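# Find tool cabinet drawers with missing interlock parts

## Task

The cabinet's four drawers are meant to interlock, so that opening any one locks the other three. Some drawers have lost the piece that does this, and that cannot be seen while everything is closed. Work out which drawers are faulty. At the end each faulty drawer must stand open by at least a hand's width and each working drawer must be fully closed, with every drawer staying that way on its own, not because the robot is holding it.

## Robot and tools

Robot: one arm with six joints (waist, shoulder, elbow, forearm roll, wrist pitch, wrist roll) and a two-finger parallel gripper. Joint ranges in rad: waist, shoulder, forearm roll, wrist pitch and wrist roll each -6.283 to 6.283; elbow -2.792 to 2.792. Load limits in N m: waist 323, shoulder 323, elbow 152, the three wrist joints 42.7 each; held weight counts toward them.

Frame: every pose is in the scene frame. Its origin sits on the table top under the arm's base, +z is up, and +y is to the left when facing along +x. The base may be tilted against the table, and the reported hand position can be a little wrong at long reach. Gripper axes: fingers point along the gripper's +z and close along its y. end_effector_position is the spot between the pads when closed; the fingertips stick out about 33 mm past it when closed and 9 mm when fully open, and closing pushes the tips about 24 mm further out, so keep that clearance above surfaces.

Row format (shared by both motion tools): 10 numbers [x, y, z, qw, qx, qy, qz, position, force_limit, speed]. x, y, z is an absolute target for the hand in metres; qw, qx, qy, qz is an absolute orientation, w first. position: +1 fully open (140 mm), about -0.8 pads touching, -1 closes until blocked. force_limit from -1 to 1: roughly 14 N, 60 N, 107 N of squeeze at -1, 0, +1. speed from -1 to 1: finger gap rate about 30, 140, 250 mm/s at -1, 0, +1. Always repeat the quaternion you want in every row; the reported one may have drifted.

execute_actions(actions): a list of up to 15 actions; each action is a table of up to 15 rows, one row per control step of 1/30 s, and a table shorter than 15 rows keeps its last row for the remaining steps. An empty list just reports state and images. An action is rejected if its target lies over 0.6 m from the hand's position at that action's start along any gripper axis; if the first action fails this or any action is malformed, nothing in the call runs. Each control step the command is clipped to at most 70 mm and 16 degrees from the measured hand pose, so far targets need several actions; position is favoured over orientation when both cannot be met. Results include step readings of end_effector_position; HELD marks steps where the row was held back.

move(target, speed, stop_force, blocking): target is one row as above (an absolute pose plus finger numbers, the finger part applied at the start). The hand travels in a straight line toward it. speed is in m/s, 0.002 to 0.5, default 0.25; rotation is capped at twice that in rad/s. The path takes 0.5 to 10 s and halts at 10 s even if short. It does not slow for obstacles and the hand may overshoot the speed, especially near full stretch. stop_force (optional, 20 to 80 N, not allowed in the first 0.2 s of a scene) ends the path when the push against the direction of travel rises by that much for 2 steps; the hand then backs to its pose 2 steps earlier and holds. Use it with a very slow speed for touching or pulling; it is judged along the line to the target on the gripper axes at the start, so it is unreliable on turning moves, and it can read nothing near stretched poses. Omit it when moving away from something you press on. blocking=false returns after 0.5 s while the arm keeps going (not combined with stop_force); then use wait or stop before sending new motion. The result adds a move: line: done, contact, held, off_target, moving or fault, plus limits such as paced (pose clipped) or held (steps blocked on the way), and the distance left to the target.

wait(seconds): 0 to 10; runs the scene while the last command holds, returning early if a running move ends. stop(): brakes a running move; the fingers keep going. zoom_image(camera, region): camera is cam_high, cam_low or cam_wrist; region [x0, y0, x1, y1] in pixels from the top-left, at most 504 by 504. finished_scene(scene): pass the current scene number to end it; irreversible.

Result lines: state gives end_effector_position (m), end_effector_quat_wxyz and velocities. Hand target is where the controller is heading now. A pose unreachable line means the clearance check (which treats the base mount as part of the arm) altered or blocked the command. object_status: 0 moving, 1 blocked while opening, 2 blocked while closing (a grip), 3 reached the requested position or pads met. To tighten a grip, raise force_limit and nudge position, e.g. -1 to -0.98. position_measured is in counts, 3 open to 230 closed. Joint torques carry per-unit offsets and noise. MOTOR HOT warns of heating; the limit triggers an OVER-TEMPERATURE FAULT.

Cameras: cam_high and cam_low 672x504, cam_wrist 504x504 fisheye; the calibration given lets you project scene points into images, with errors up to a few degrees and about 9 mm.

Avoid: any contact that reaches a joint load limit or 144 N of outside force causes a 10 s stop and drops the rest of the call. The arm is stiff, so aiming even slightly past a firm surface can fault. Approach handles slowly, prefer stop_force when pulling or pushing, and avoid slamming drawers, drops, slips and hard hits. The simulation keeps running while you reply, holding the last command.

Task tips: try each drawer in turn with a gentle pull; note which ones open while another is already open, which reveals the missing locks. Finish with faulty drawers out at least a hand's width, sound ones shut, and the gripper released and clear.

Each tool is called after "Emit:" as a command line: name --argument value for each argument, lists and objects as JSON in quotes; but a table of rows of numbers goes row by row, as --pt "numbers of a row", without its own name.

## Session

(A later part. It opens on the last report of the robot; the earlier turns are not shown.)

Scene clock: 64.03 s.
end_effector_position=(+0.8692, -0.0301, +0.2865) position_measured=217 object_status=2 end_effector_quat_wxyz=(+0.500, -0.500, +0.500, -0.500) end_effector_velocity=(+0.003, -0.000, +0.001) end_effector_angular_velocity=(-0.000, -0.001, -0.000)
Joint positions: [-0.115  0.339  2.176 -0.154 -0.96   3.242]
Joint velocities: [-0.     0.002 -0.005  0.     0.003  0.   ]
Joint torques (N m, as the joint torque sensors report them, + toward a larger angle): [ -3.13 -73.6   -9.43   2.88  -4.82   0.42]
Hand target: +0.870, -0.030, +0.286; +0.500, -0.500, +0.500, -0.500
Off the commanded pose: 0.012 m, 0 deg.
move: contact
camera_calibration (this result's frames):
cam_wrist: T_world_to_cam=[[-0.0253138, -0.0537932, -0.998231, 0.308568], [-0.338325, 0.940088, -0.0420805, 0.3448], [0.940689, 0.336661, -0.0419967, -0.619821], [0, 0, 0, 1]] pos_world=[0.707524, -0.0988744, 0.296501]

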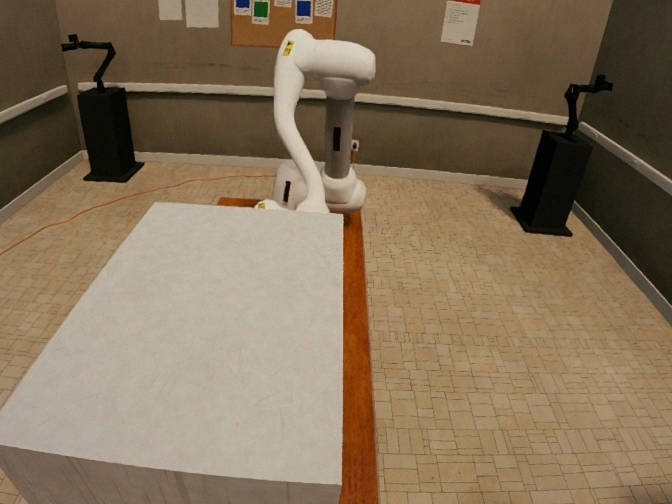

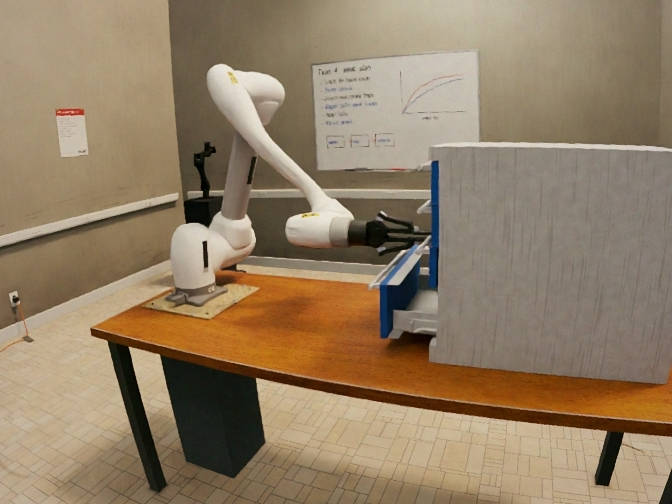

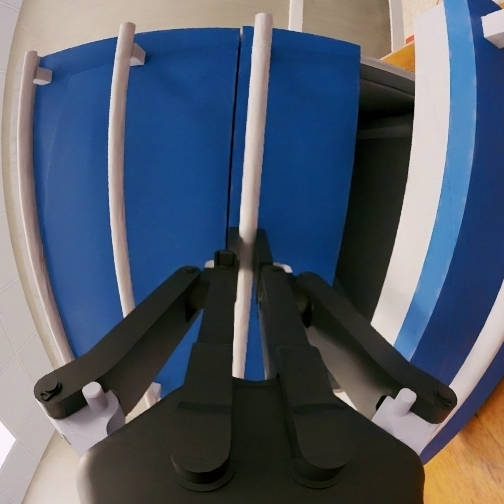

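Emit:
move --target '[0.880,-0.03,0.2865,0.5,-0.5,0.5,-0.5,-1,0,-0.3]' --speed 0.006 --stop_force 45

Emit:
execute_actions --actions '[[[0.875,-0.03,0.2865,0.5,-0.5,0.5,-0.5,-0.2,0,0]]]'

Emit:
move --target '[0.703,-0.03,0.2865,0.5,-0.5,0.5,-0.5,-0.2,0,0]' --speed 0.15

Emit:
move --target '[0.703,-0.03,0.1865,0.5,-0.5,0.5,-0.5,-0.2,0,0]' --speed 0.12

Scene clock: 71.30 s.
end_effector_position=(+0.8754, -0.0300, +0.2864) position_measured=217 object_status=2 end_effector_quat_wxyz=(+0.500, -0.500, +0.500, -0.500) end_effector_velocity=(-0.002, +0.000, +0.000) end_effector_angular_velocity=(-0.000, -0.001, +0.000)
Joint positions: [-0.113  0.346  2.165 -0.153 -0.955  3.241]
Joint velocities: [ 0.    -0.002  0.003  0.    -0.002 -0.   ]
Joint torques (N m, as the joint torque sensors report them, + toward a larger angle): [  1.73 -46.67 -39.38   1.8    1.21   0.5 ]
Hand target: +0.875, -0.030, +0.286; +0.500, -0.500, +0.500, -0.500
Off the commanded pose: 0.005 m, 0 deg.
move: contact
camera_calibration (this result's frames):
cam_wrist: T_world_to_cam=[[-0.0254048, -0.0536695, -0.998236, 0.308698], [-0.338355, 0.940084, -0.041932, 0.346776], [0.940675, 0.336693, -0.042042, -0.625661], [0, 0, 0, 1]] pos_world=[0.71372, -0.0987754, 0.296391]

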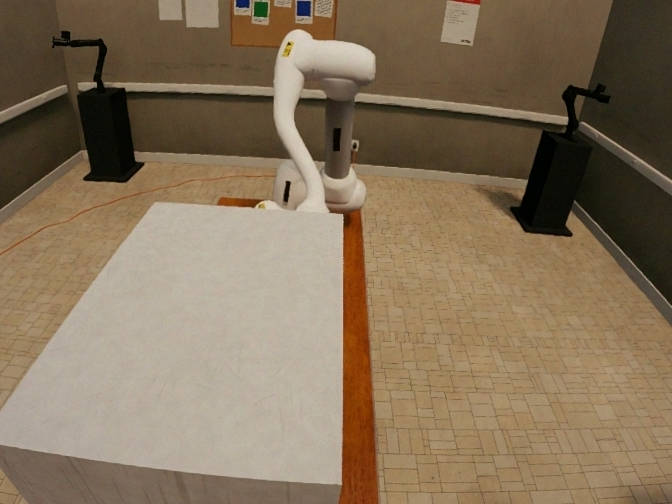

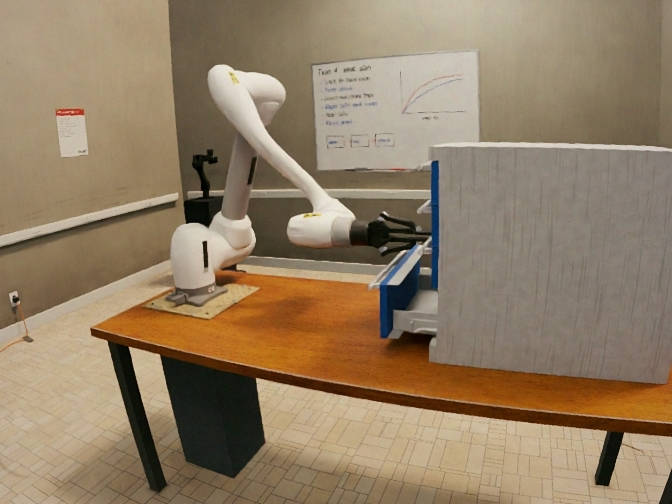

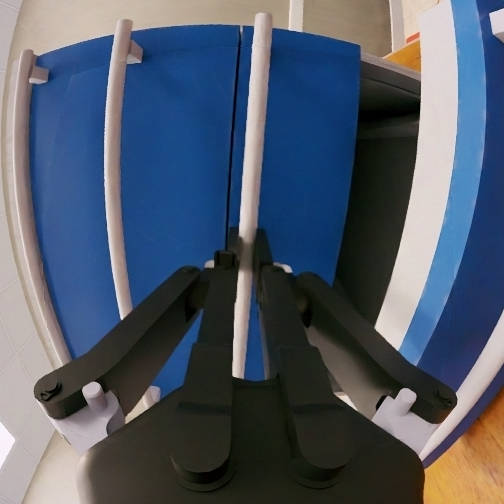

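Scene clock: 71.80 s.
end_effector_position=(+0.8750, -0.0299, +0.2865) position_measured=154 object_status=0 end_effector_quat_wxyz=(+0.500, -0.500, +0.500, -0.500) end_effector_velocity=(+0.000, +0.000, +0.000) end_effector_angular_velocity=(-0.001, -0.000, +0.002)
Joint positions: [-0.113  0.346  2.165 -0.153 -0.955  3.241]
Joint velocities: [-0.    -0.    -0.001 -0.003  0.     0.   ]
Joint torques (N m, as the joint torque sensors report them, + toward a larger angle): [ -0.52 -64.3  -24.7    2.24  -2.98   0.41]
Hand target: +0.875, -0.030, +0.286; +0.500, -0.500, +0.500, -0.500
Off the commanded pose: 0.000 m, 0 deg.
Step readings (end_effector_position):
0: (+0.8754, -0.0300, +0.2864)
1: (+0.8754, -0.0300, +0.2864)
2: (+0.8753, -0.0299, +0.2864)
4: (+0.8752, -0.0299, +0.2863)
8: (+0.8751, -0.0299, +0.2864)
15: end_effector_position above
camera_calibration (this result's frames):
cam_wrist: T_world_to_cam=[[-0.0253538, -0.0536883, -0.998236, 0.308692], [-0.33844, 0.940052, -0.0419631, 0.346646], [0.940646, 0.336779, -0.0420041, -0.625285], [0, 0, 0, 1]] pos_world=[0.713318, -0.0987089, 0.296429]

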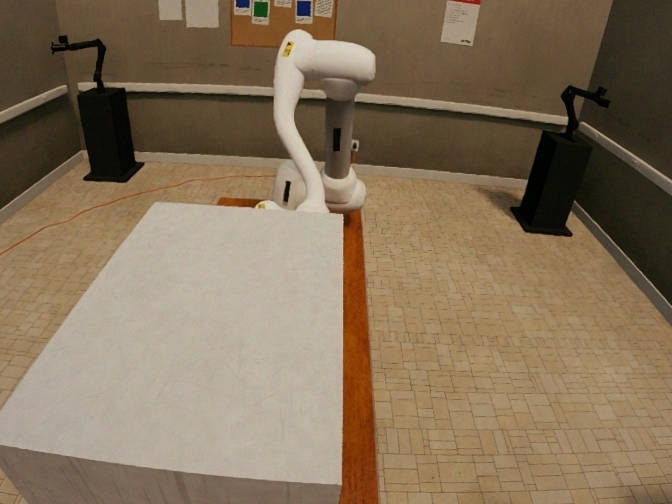

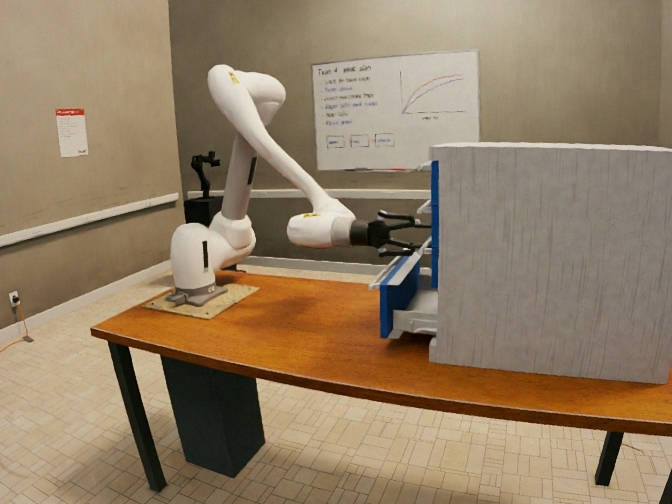

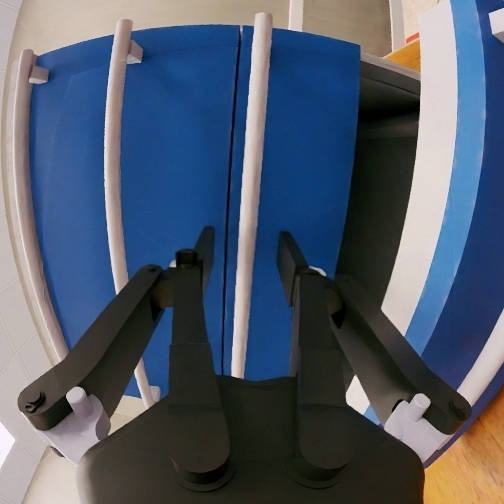

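Scene clock: 73.40 s.
end_effector_position=(+0.7031, -0.0299, +0.2862) position_measured=154 object_status=3 end_effector_quat_wxyz=(+0.500, -0.500, +0.500, -0.500) end_effector_velocity=(-0.001, -0.000, -0.000) end_effector_angular_velocity=(-0.000, +0.001, +0.000)
Joint positions: [-0.171  0.142  2.475 -0.209 -1.065  3.256]
Joint velocities: [-0.001 -0.002  0.002 -0.001 -0.     0.   ]
Joint torques (N m, as the joint torque sensors report them, + toward a larger angle): [ -2.01 -39.75 -21.04   2.05  -3.08   0.05]
Hand target: +0.703, -0.030, +0.286; +0.500, -0.500, +0.500, -0.500
Off the commanded pose: 0.000 m, 0 deg.
move: done
camera_calibration (this result's frames):
cam_wrist: T_world_to_cam=[[-0.0253603, -0.0538, -0.99823, 0.304079], [-0.338361, 0.940075, -0.0420696, 0.288484], [0.940674, 0.336695, -0.0420444, -0.463584], [0, 0, 0, 1]] pos_world=[0.541405, -0.0987504, 0.296186]

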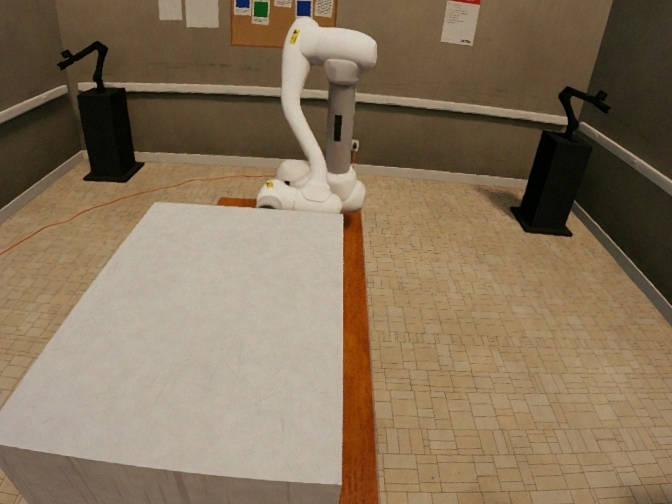

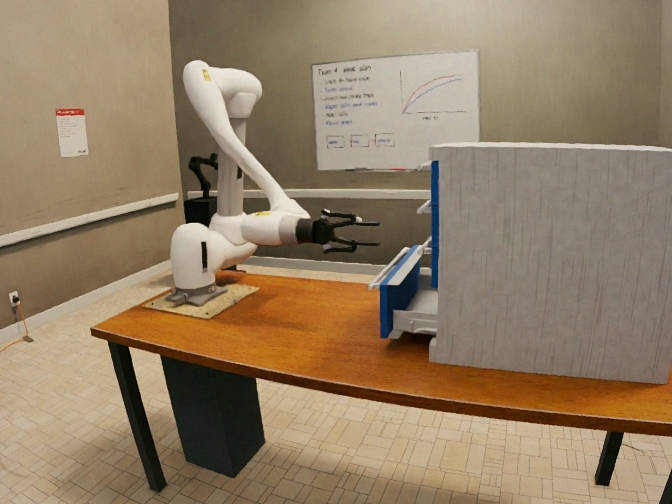

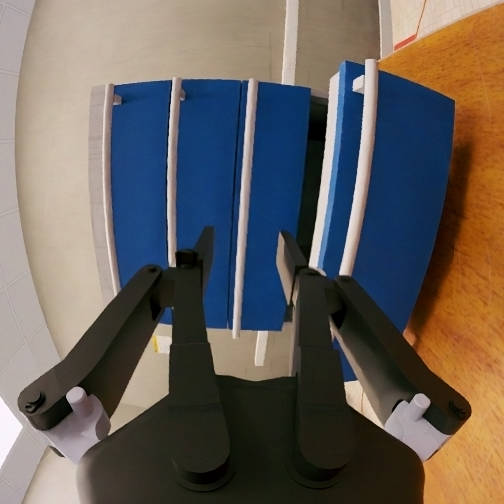

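Scene clock: 74.67 s.
end_effector_position=(+0.7031, -0.0300, +0.1865) position_measured=154 object_status=3 end_effector_quat_wxyz=(+0.500, -0.500, +0.500, -0.500) end_effector_velocity=(+0.000, -0.000, -0.001) end_effector_angular_velocity=(-0.000, -0.001, -0.001)
Joint positions: [-0.168  0.39   2.512 -0.184 -1.344  3.195]
Joint velocities: [ 0.     0.003 -0.     0.001 -0.004 -0.001]
Joint torques (N m, as the joint torque sensors report them, + toward a larger angle): [ -2.22 -52.61 -10.79   0.89  -3.24  -0.04]
Hand target: +0.703, -0.030, +0.186; +0.500, -0.500, +0.500, -0.500
Off the commanded pose: 0.000 m, 0 deg.
move: done
camera_calibration (this result's frames):
cam_wrist: T_world_to_cam=[[-0.025472, -0.0536642, -0.998234, 0.204647], [-0.338347, 0.940088, -0.0419047, 0.284308], [0.940677, 0.336682, -0.042103, -0.467698], [0, 0, 0, 1]] pos_world=[0.541361, -0.098827, 0.196508]

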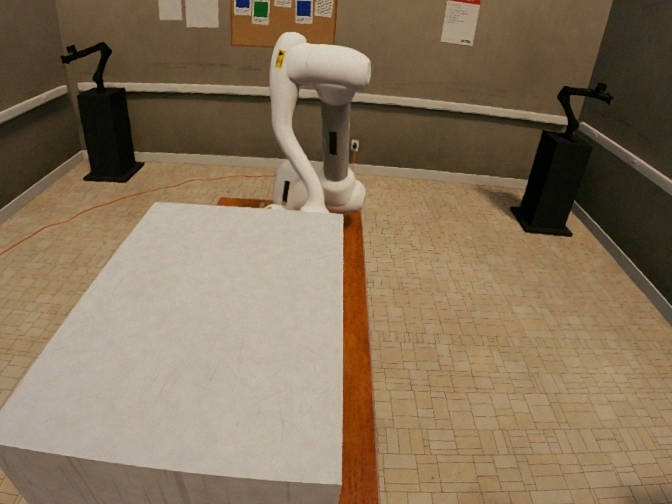

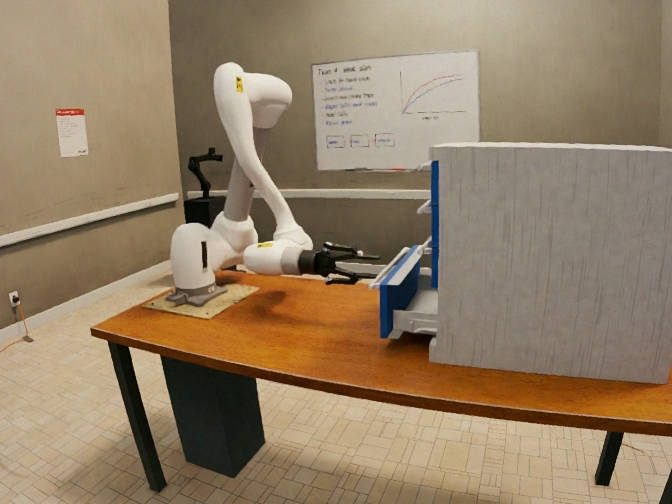

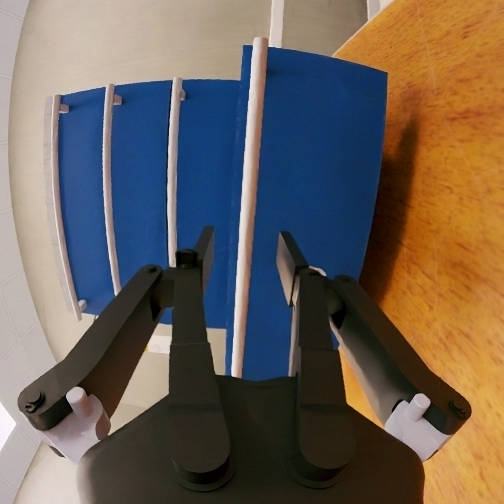

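Emit:
move --target '[0.751,-0.03,0.1865,0.5,-0.5,0.5,-0.5,-0.2,0,0]' --speed 0.06

Emit:
move --target '[0.877,-0.03,0.1865,0.5,-0.5,0.5,-0.5,-0.2,0,0]' --speed 0.04 --stop_force 50

Emit:
move --target '[0.90,-0.03,0.1865,0.5,-0.5,0.5,-0.5,-0.2,0,0]' --speed 0.006 --stop_force 25

Scene clock: 80.13 s.
end_effector_position=(+0.7509, -0.0300, +0.1866) position_measured=154 object_status=3 end_effector_quat_wxyz=(+0.500, -0.500, +0.500, -0.500) end_effector_velocity=(+0.001, +0.000, -0.000) end_effector_angular_velocity=(-0.000, +0.001, +0.000)
Joint positions: [-0.148  0.422  2.425 -0.165 -1.289  3.2  ]
Joint velocities: [ 0.     0.001 -0.002  0.     0.002 -0.   ]
Joint torques (N m, as the joint torque sensors report them, + toward a larger angle): [ -2.26 -58.37 -12.94   0.99  -3.5    0.51]
Hand target: +0.751, -0.030, +0.187; +0.500, -0.500, +0.500, -0.500
Off the commanded pose: 0.000 m, 0 deg.
move: done
camera_calibration (this result's frames):
cam_wrist: T_world_to_cam=[[-0.0253243, -0.0537091, -0.998235, 0.205798], [-0.338361, 0.940079, -0.0419962, 0.300516], [0.940676, 0.3367, -0.0419799, -0.512716], [0, 0, 0, 1]] pos_world=[0.589194, -0.0988242, 0.196531]

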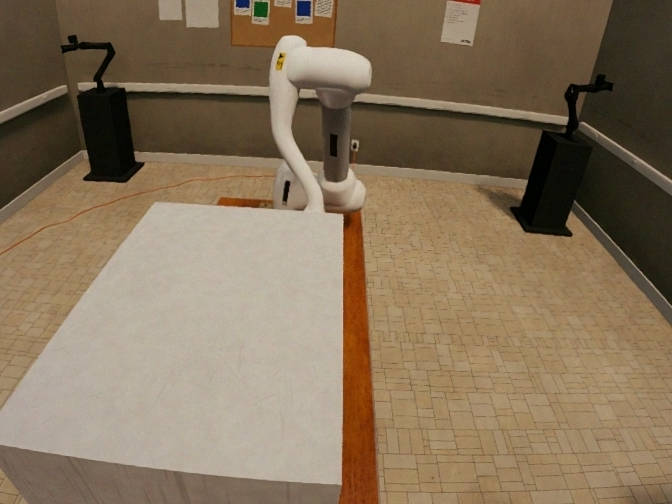

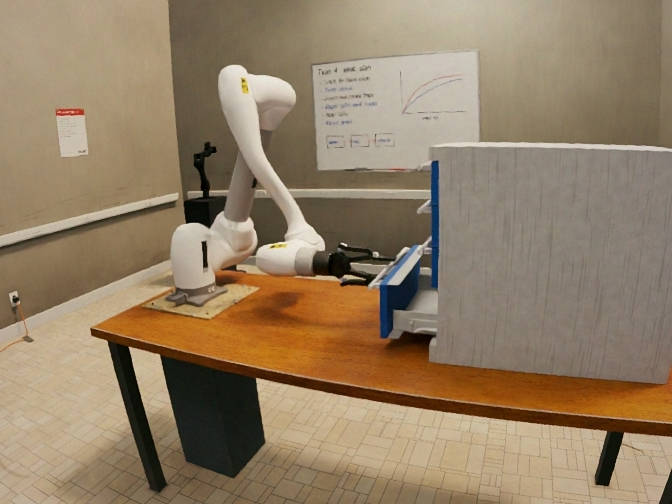

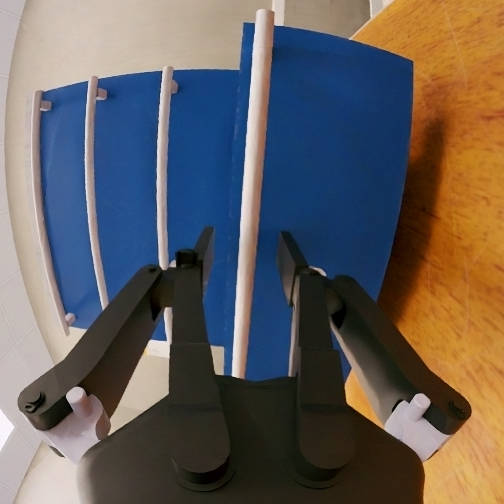

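Scene clock: 83.63 s.
end_effector_position=(+0.8769, -0.0300, +0.1867) position_measured=154 object_status=3 end_effector_quat_wxyz=(+0.500, -0.500, +0.500, -0.500) end_effector_velocity=(+0.001, -0.001, -0.000) end_effector_angular_velocity=(+0.001, +0.001, -0.002)
Joint positions: [-0.111  0.517  2.189 -0.134 -1.148  3.208]
Joint velocities: [ 0.     0.    -0.001  0.002  0.002  0.   ]
Joint torques (N m, as the joint torque sensors report them, + toward a larger angle): [ -1.36 -70.74 -17.22   1.6   -2.75   0.36]
Hand target: +0.877, -0.030, +0.187; +0.500, -0.500, +0.500, -0.500
Off the commanded pose: 0.000 m, 0 deg.
move: done
camera_calibration (this result's frames):
cam_wrist: T_world_to_cam=[[-0.0253424, -0.0536952, -0.998236, 0.209111], [-0.338349, 0.940084, -0.0419775, 0.343175], [0.94068, 0.336688, -0.0419917, -0.631256], [0, 0, 0, 1]] pos_world=[0.715221, -0.0988493, 0.19664]

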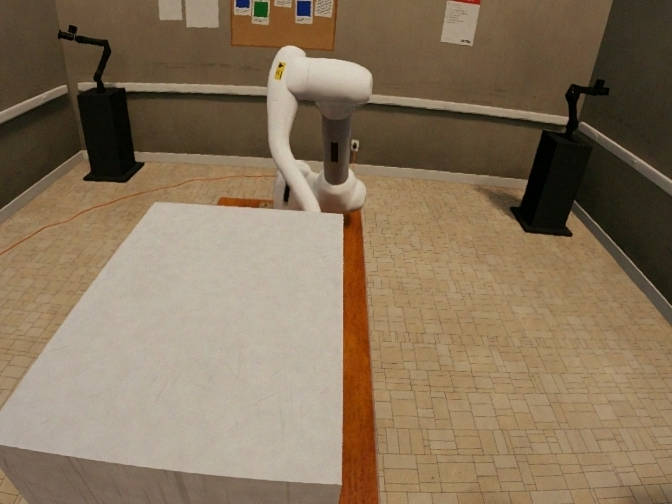

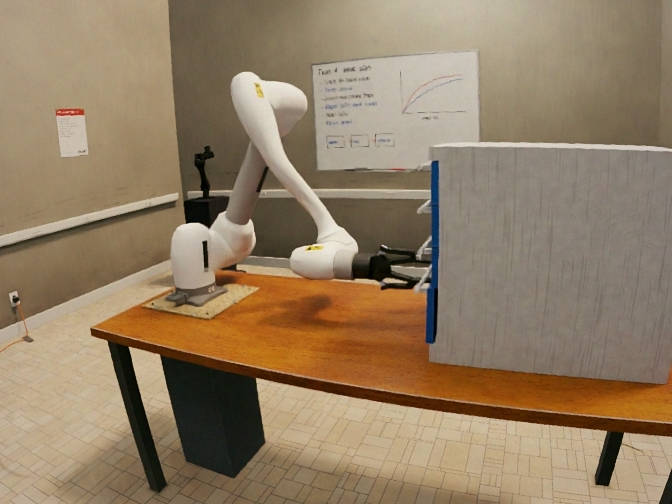

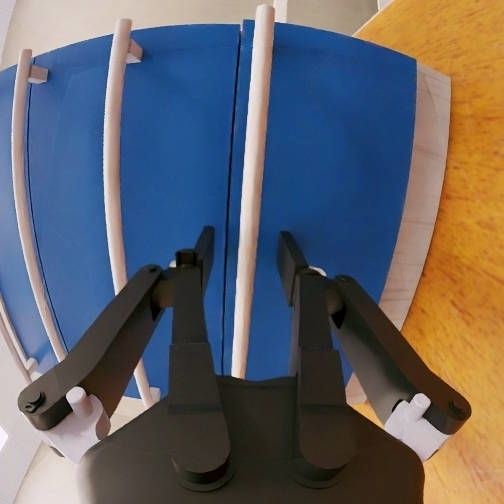

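Scene clock: 85.63 s.
end_effector_position=(+0.8868, -0.0300, +0.1865) position_measured=154 object_status=3 end_effector_quat_wxyz=(+0.500, -0.500, +0.500, -0.500) end_effector_velocity=(-0.002, +0.001, -0.000) end_effector_angular_velocity=(-0.000, +0.001, +0.001)
Joint positions: [-0.109  0.526  2.17  -0.132 -1.137  3.209]
Joint velocities: [-0.    -0.001  0.004 -0.001 -0.002 -0.   ]
Joint torques (N m, as the joint torque sensors report them, + toward a larger angle): [  1.88 -59.18 -40.65   1.     2.95   0.44]
Hand target: +0.887, -0.030, +0.187; +0.500, -0.500, +0.500, -0.500
Off the commanded pose: 0.013 m, 0 deg.
move: contact
camera_calibration (this result's frames):
cam_wrist: T_world_to_cam=[[-0.0254124, -0.0536233, -0.998238, 0.209247], [-0.338334, 0.940093, -0.0418868, 0.346451], [0.940683, 0.336673, -0.0420326, -0.640589], [0, 0, 0, 1]] pos_world=[0.725125, -0.0988071, 0.196464]

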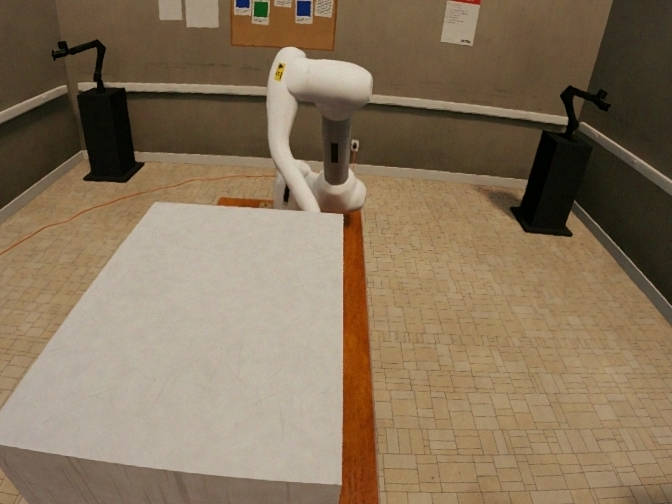

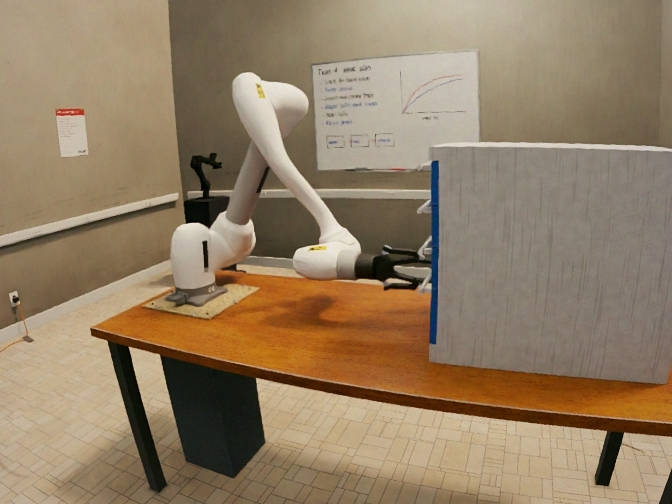

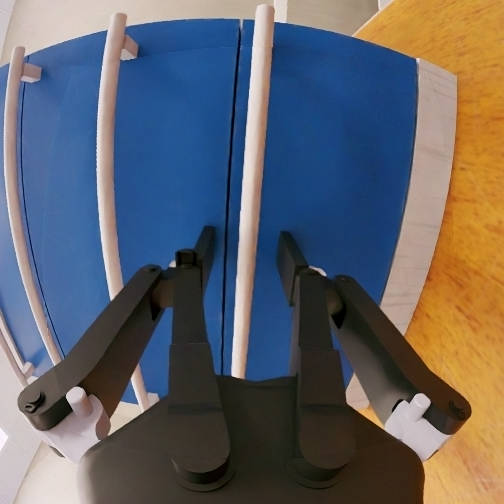

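Emit:
move --target '[0.835,-0.03,0.1865,0.5,-0.5,0.5,-0.5,-0.2,0,0]' --speed 0.1

Emit:
move --target '[0.835,-0.03,0.2865,0.5,-0.5,0.5,-0.5,-0.2,0,0]' --speed 0.12

Emit:
move --target '[0.875,-0.03,0.2865,0.5,-0.5,0.5,-0.5,-0.2,0,0]' --speed 0.06

Emit:
execute_actions --actions '[[[0.875,-0.03,0.2865,0.5,-0.5,0.5,-0.5,-1,0,-0.3]],[[0.875,-0.03,0.2865,0.5,-0.5,0.5,-0.5,-1,0,-0.3]]]'

Emit:
move --target '[0.745,-0.03,0.2865,0.5,-0.5,0.5,-0.5,-1,0,-0.3]' --speed 0.04 --stop_force 45

Scene clock: 92.40 s.
end_effector_position=(+0.8351, -0.0300, +0.1864) position_measured=154 object_status=3 end_effector_quat_wxyz=(+0.500, -0.500, +0.500, -0.500) end_effector_velocity=(-0.001, -0.000, +0.000) end_effector_angular_velocity=(-0.000, -0.001, +0.000)
Joint positions: [-0.121  0.484  2.268 -0.142 -1.195  3.205]
Joint velocities: [-0.    -0.001  0.003 -0.    -0.003 -0.   ]
Joint torques (N m, as the joint torque sensors report them, + toward a larger angle): [ -0.81 -69.22 -16.1    1.3   -3.34   0.38]
Hand target: +0.835, -0.030, +0.186; +0.500, -0.500, +0.500, -0.500
Off the commanded pose: 0.000 m, 0 deg.
move: done
camera_calibration (this result's frames):
cam_wrist: T_world_to_cam=[[-0.0253358, -0.0537391, -0.998234, 0.207781], [-0.338351, 0.940081, -0.0420209, 0.328978], [0.940679, 0.336689, -0.0420004, -0.591948], [0, 0, 0, 1]] pos_world=[0.673408, -0.0987979, 0.196376]

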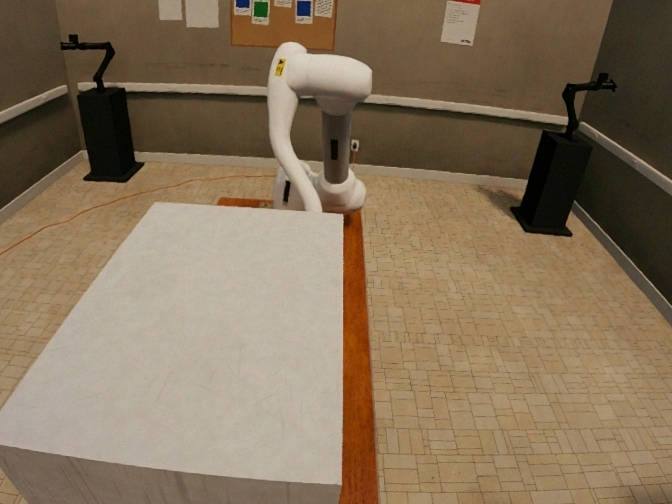

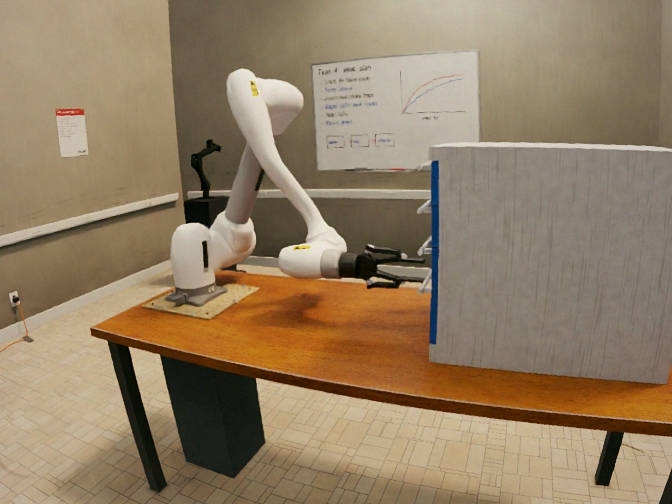

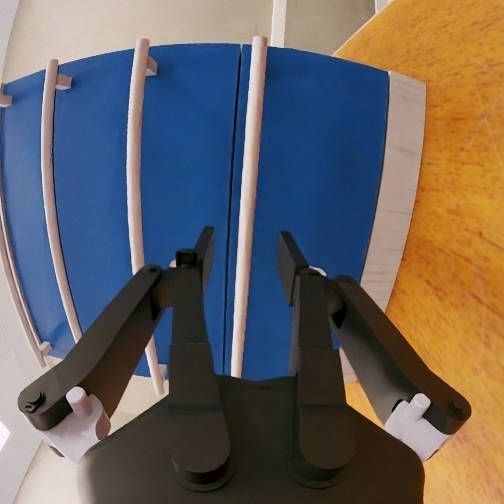

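Scene clock: 93.63 s.
end_effector_position=(+0.8348, -0.0300, +0.2864) position_measured=154 object_status=3 end_effector_quat_wxyz=(+0.500, -0.500, +0.500, -0.500) end_effector_velocity=(+0.000, -0.000, +0.002) end_effector_angular_velocity=(+0.001, +0.000, -0.001)
Joint positions: [-0.123  0.3    2.24  -0.162 -0.985  3.243]
Joint velocities: [-0.    -0.003 -0.001  0.001  0.004  0.001]
Joint torques (N m, as the joint torque sensors report them, + toward a larger angle): [ -0.59 -58.41 -23.83   2.24  -3.22   0.35]
Hand target: +0.835, -0.030, +0.287; +0.500, -0.500, +0.500, -0.500
Off the commanded pose: 0.000 m, 0 deg.
move: done
camera_calibration (this result's frames):
cam_wrist: T_world_to_cam=[[-0.0253443, -0.0537677, -0.998232, 0.307549], [-0.338346, 0.940082, -0.0420452, 0.333088], [0.94068, 0.336682, -0.0420178, -0.587503], [0, 0, 0, 1]] pos_world=[0.673146, -0.0987925, 0.296324]

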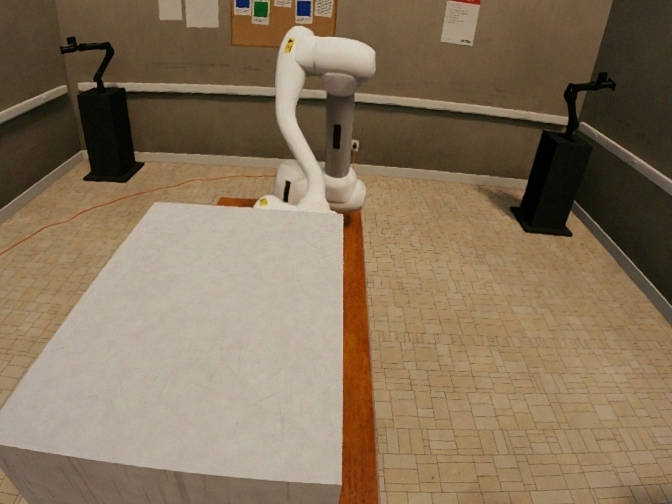

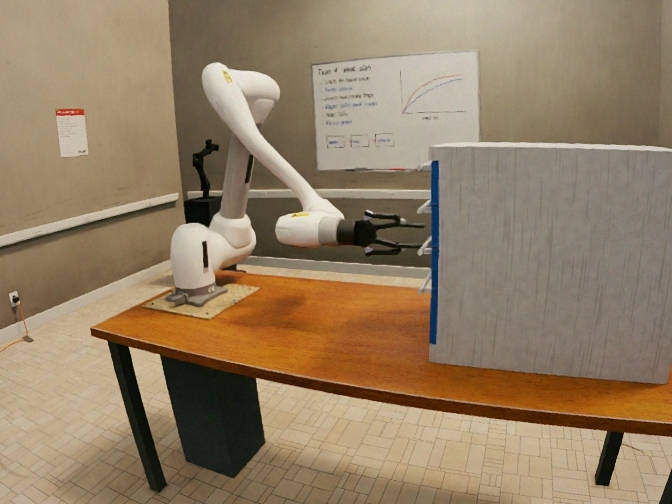

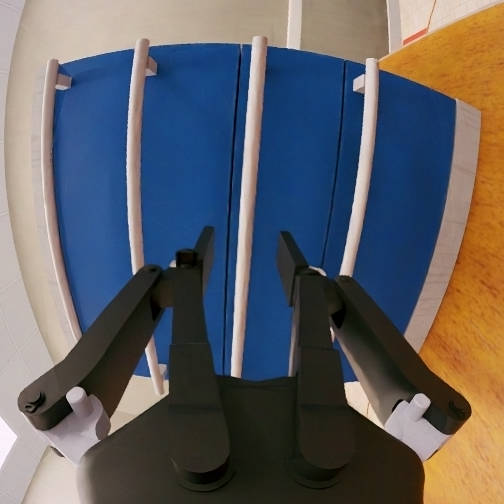

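Scene clock: 94.63 s.
end_effector_position=(+0.8749, -0.0300, +0.2866) position_measured=154 object_status=3 end_effector_quat_wxyz=(+0.500, -0.500, +0.500, -0.500) end_effector_velocity=(+0.001, +0.000, +0.001) end_effector_angular_velocity=(-0.000, -0.001, +0.000)
Joint positions: [-0.114  0.345  2.165 -0.153 -0.955  3.241]
Joint velocities: [ 0.     0.001 -0.003 -0.     0.001 -0.   ]
Joint torques (N m, as the joint torque sensors report them, + toward a larger angle): [ -1.99 -62.07 -25.92   2.37  -3.12   0.37]
Hand target: +0.875, -0.030, +0.287; +0.500, -0.500, +0.500, -0.500
Off the commanded pose: 0.000 m, 0 deg.
move: done
camera_calibration (this result's frames):
cam_wrist: T_world_to_cam=[[-0.0253225, -0.0537227, -0.998235, 0.308748], [-0.338357, 0.94008, -0.0420098, 0.346672], [0.940677, 0.336696, -0.0419826, -0.62516], [0, 0, 0, 1]] pos_world=[0.713191, -0.0988233, 0.296521]

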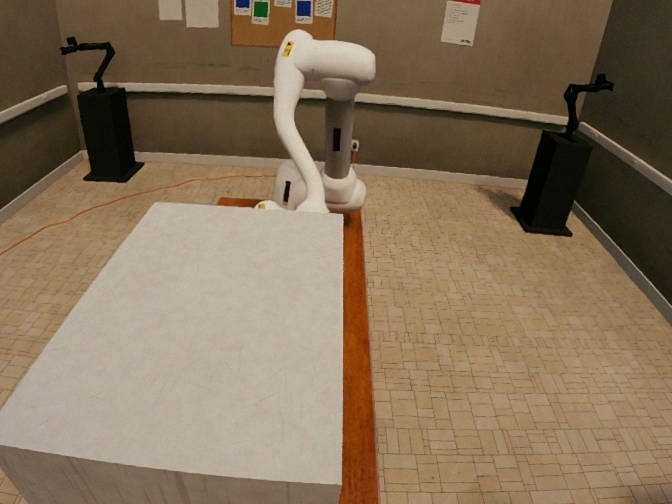

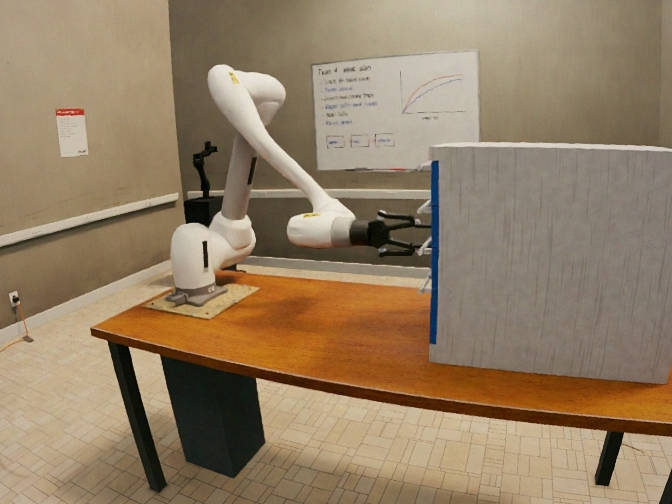

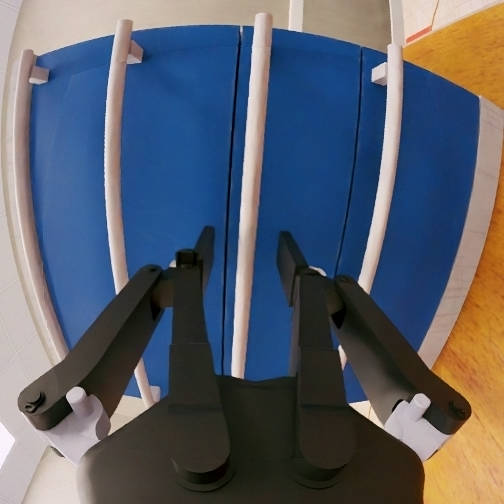

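Scene clock: 95.63 s.
end_effector_position=(+0.8750, -0.0300, +0.2865) position_measured=217 object_status=2 end_effector_quat_wxyz=(+0.500, -0.500, +0.500, -0.500) end_effector_velocity=(-0.000, -0.000, -0.001) end_effector_angular_velocity=(+0.001, +0.001, -0.001)
Joint positions: [-0.113  0.345  2.165 -0.153 -0.955  3.241]
Joint velocities: [ 0.     0.001  0.     0.001  0.    -0.   ]
Joint torques (N m, as the joint torque sensors report them, + toward a larger angle): [ -0.8  -57.17 -27.55   2.27  -1.68   0.45]
Hand target: +0.875, -0.030, +0.286; +0.500, -0.500, +0.500, -0.500
Off the commanded pose: 0.000 m, 0 deg.
Step readings (end_effector_position; steps 1 to 15: 1st action; 16 to 30: 2nd action):
0: (+0.8749, -0.0300, +0.2866)
1: (+0.8749, -0.0300, +0.2866)
2: (+0.8750, -0.0300, +0.2866)
4: (+0.8750, -0.0300, +0.2865)
8: (+0.8750, -0.0300, +0.2865)
15: (+0.8750, -0.0300, +0.2865)
16: (+0.8750, -0.0300, +0.2865)
17: (+0.8750, -0.0300, +0.2865)
19: (+0.8750, -0.0300, +0.2865)
23: (+0.8750, -0.0300, +0.2865)
30: end_effector_position above
camera_calibration (this result's frames):
cam_wrist: T_world_to_cam=[[-0.0253019, -0.0537306, -0.998235, 0.308681], [-0.338345, 0.940083, -0.0420247, 0.346694], [0.940682, 0.336684, -0.0419654, -0.625278], [0, 0, 0, 1]] pos_world=[0.7133, -0.0988144, 0.296466]

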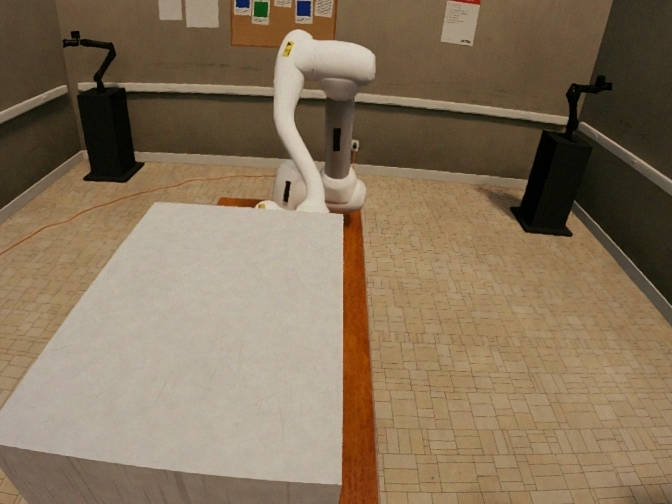

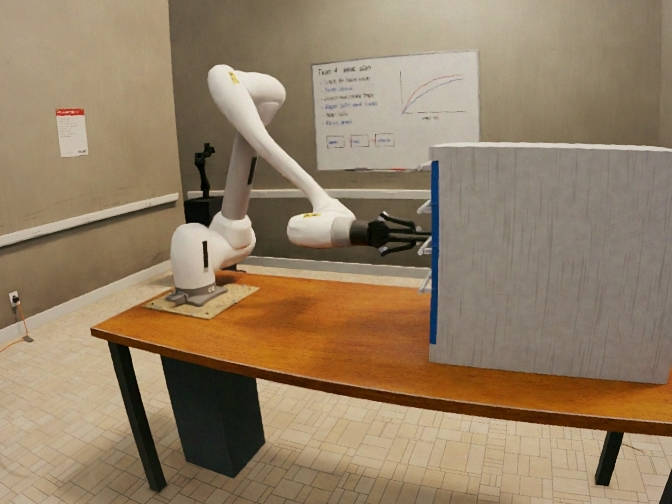

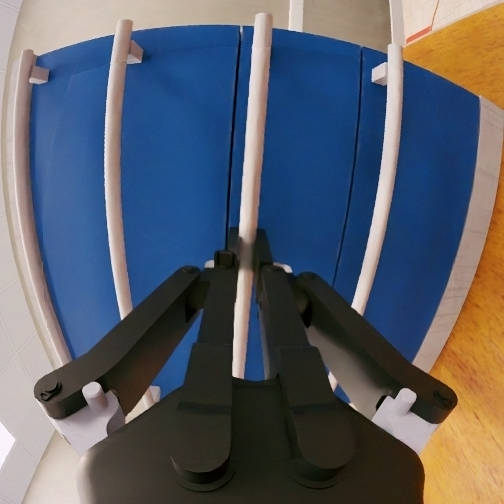

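Scene clock: 99.20 s.
end_effector_position=(+0.7451, -0.0300, +0.2863) position_measured=217 object_status=2 end_effector_quat_wxyz=(+0.500, -0.500, +0.500, -0.500) end_effector_velocity=(-0.001, +0.000, -0.001) end_effector_angular_velocity=(+0.000, +0.001, -0.000)
Joint positions: [-0.153  0.194  2.402 -0.19  -1.043  3.25 ]
Joint velocities: [-0.    -0.001  0.003 -0.    -0.     0.   ]
Joint torques (N m, as the joint torque sensors report them, + toward a larger angle): [ -0.54 -50.72 -25.06   2.37  -5.68   0.25]
Hand target: +0.745, -0.030, +0.286; +0.500, -0.500, +0.500, -0.500
Off the commanded pose: 0.000 m, 0 deg.
move: done
camera_calibration (this result's frames):
cam_wrist: T_world_to_cam=[[-0.0253461, -0.0537809, -0.998231, 0.30521], [-0.338369, 0.940073, -0.0420561, 0.302706], [0.940672, 0.336705, -0.042025, -0.503064], [0, 0, 0, 1]] pos_world=[0.583381, -0.0987671, 0.296259]

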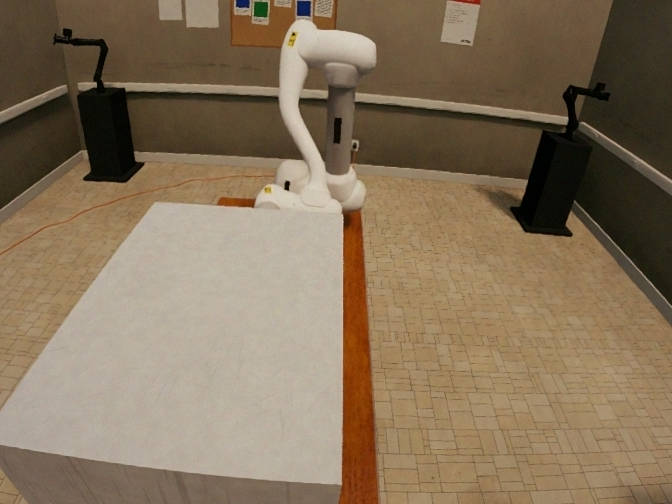

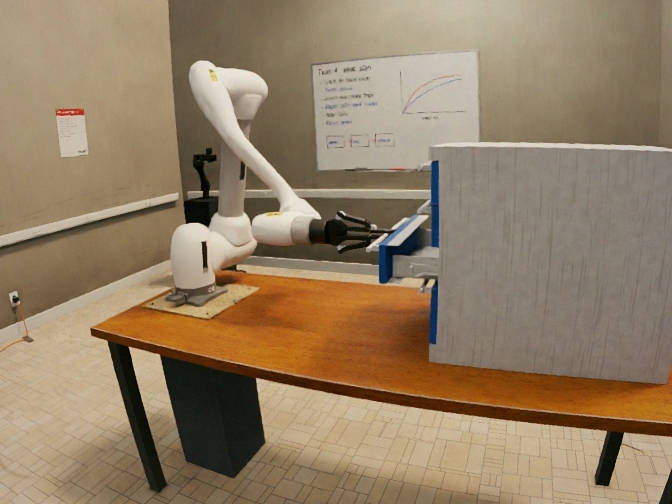

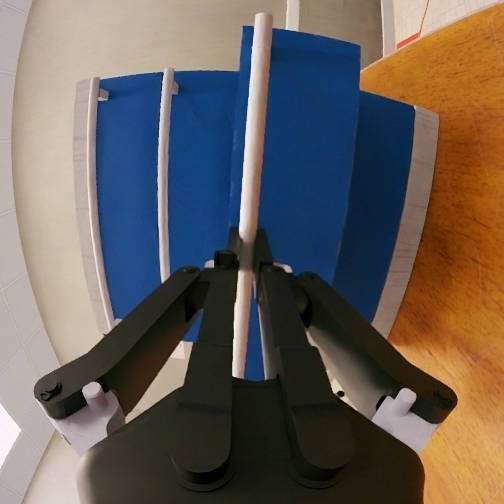

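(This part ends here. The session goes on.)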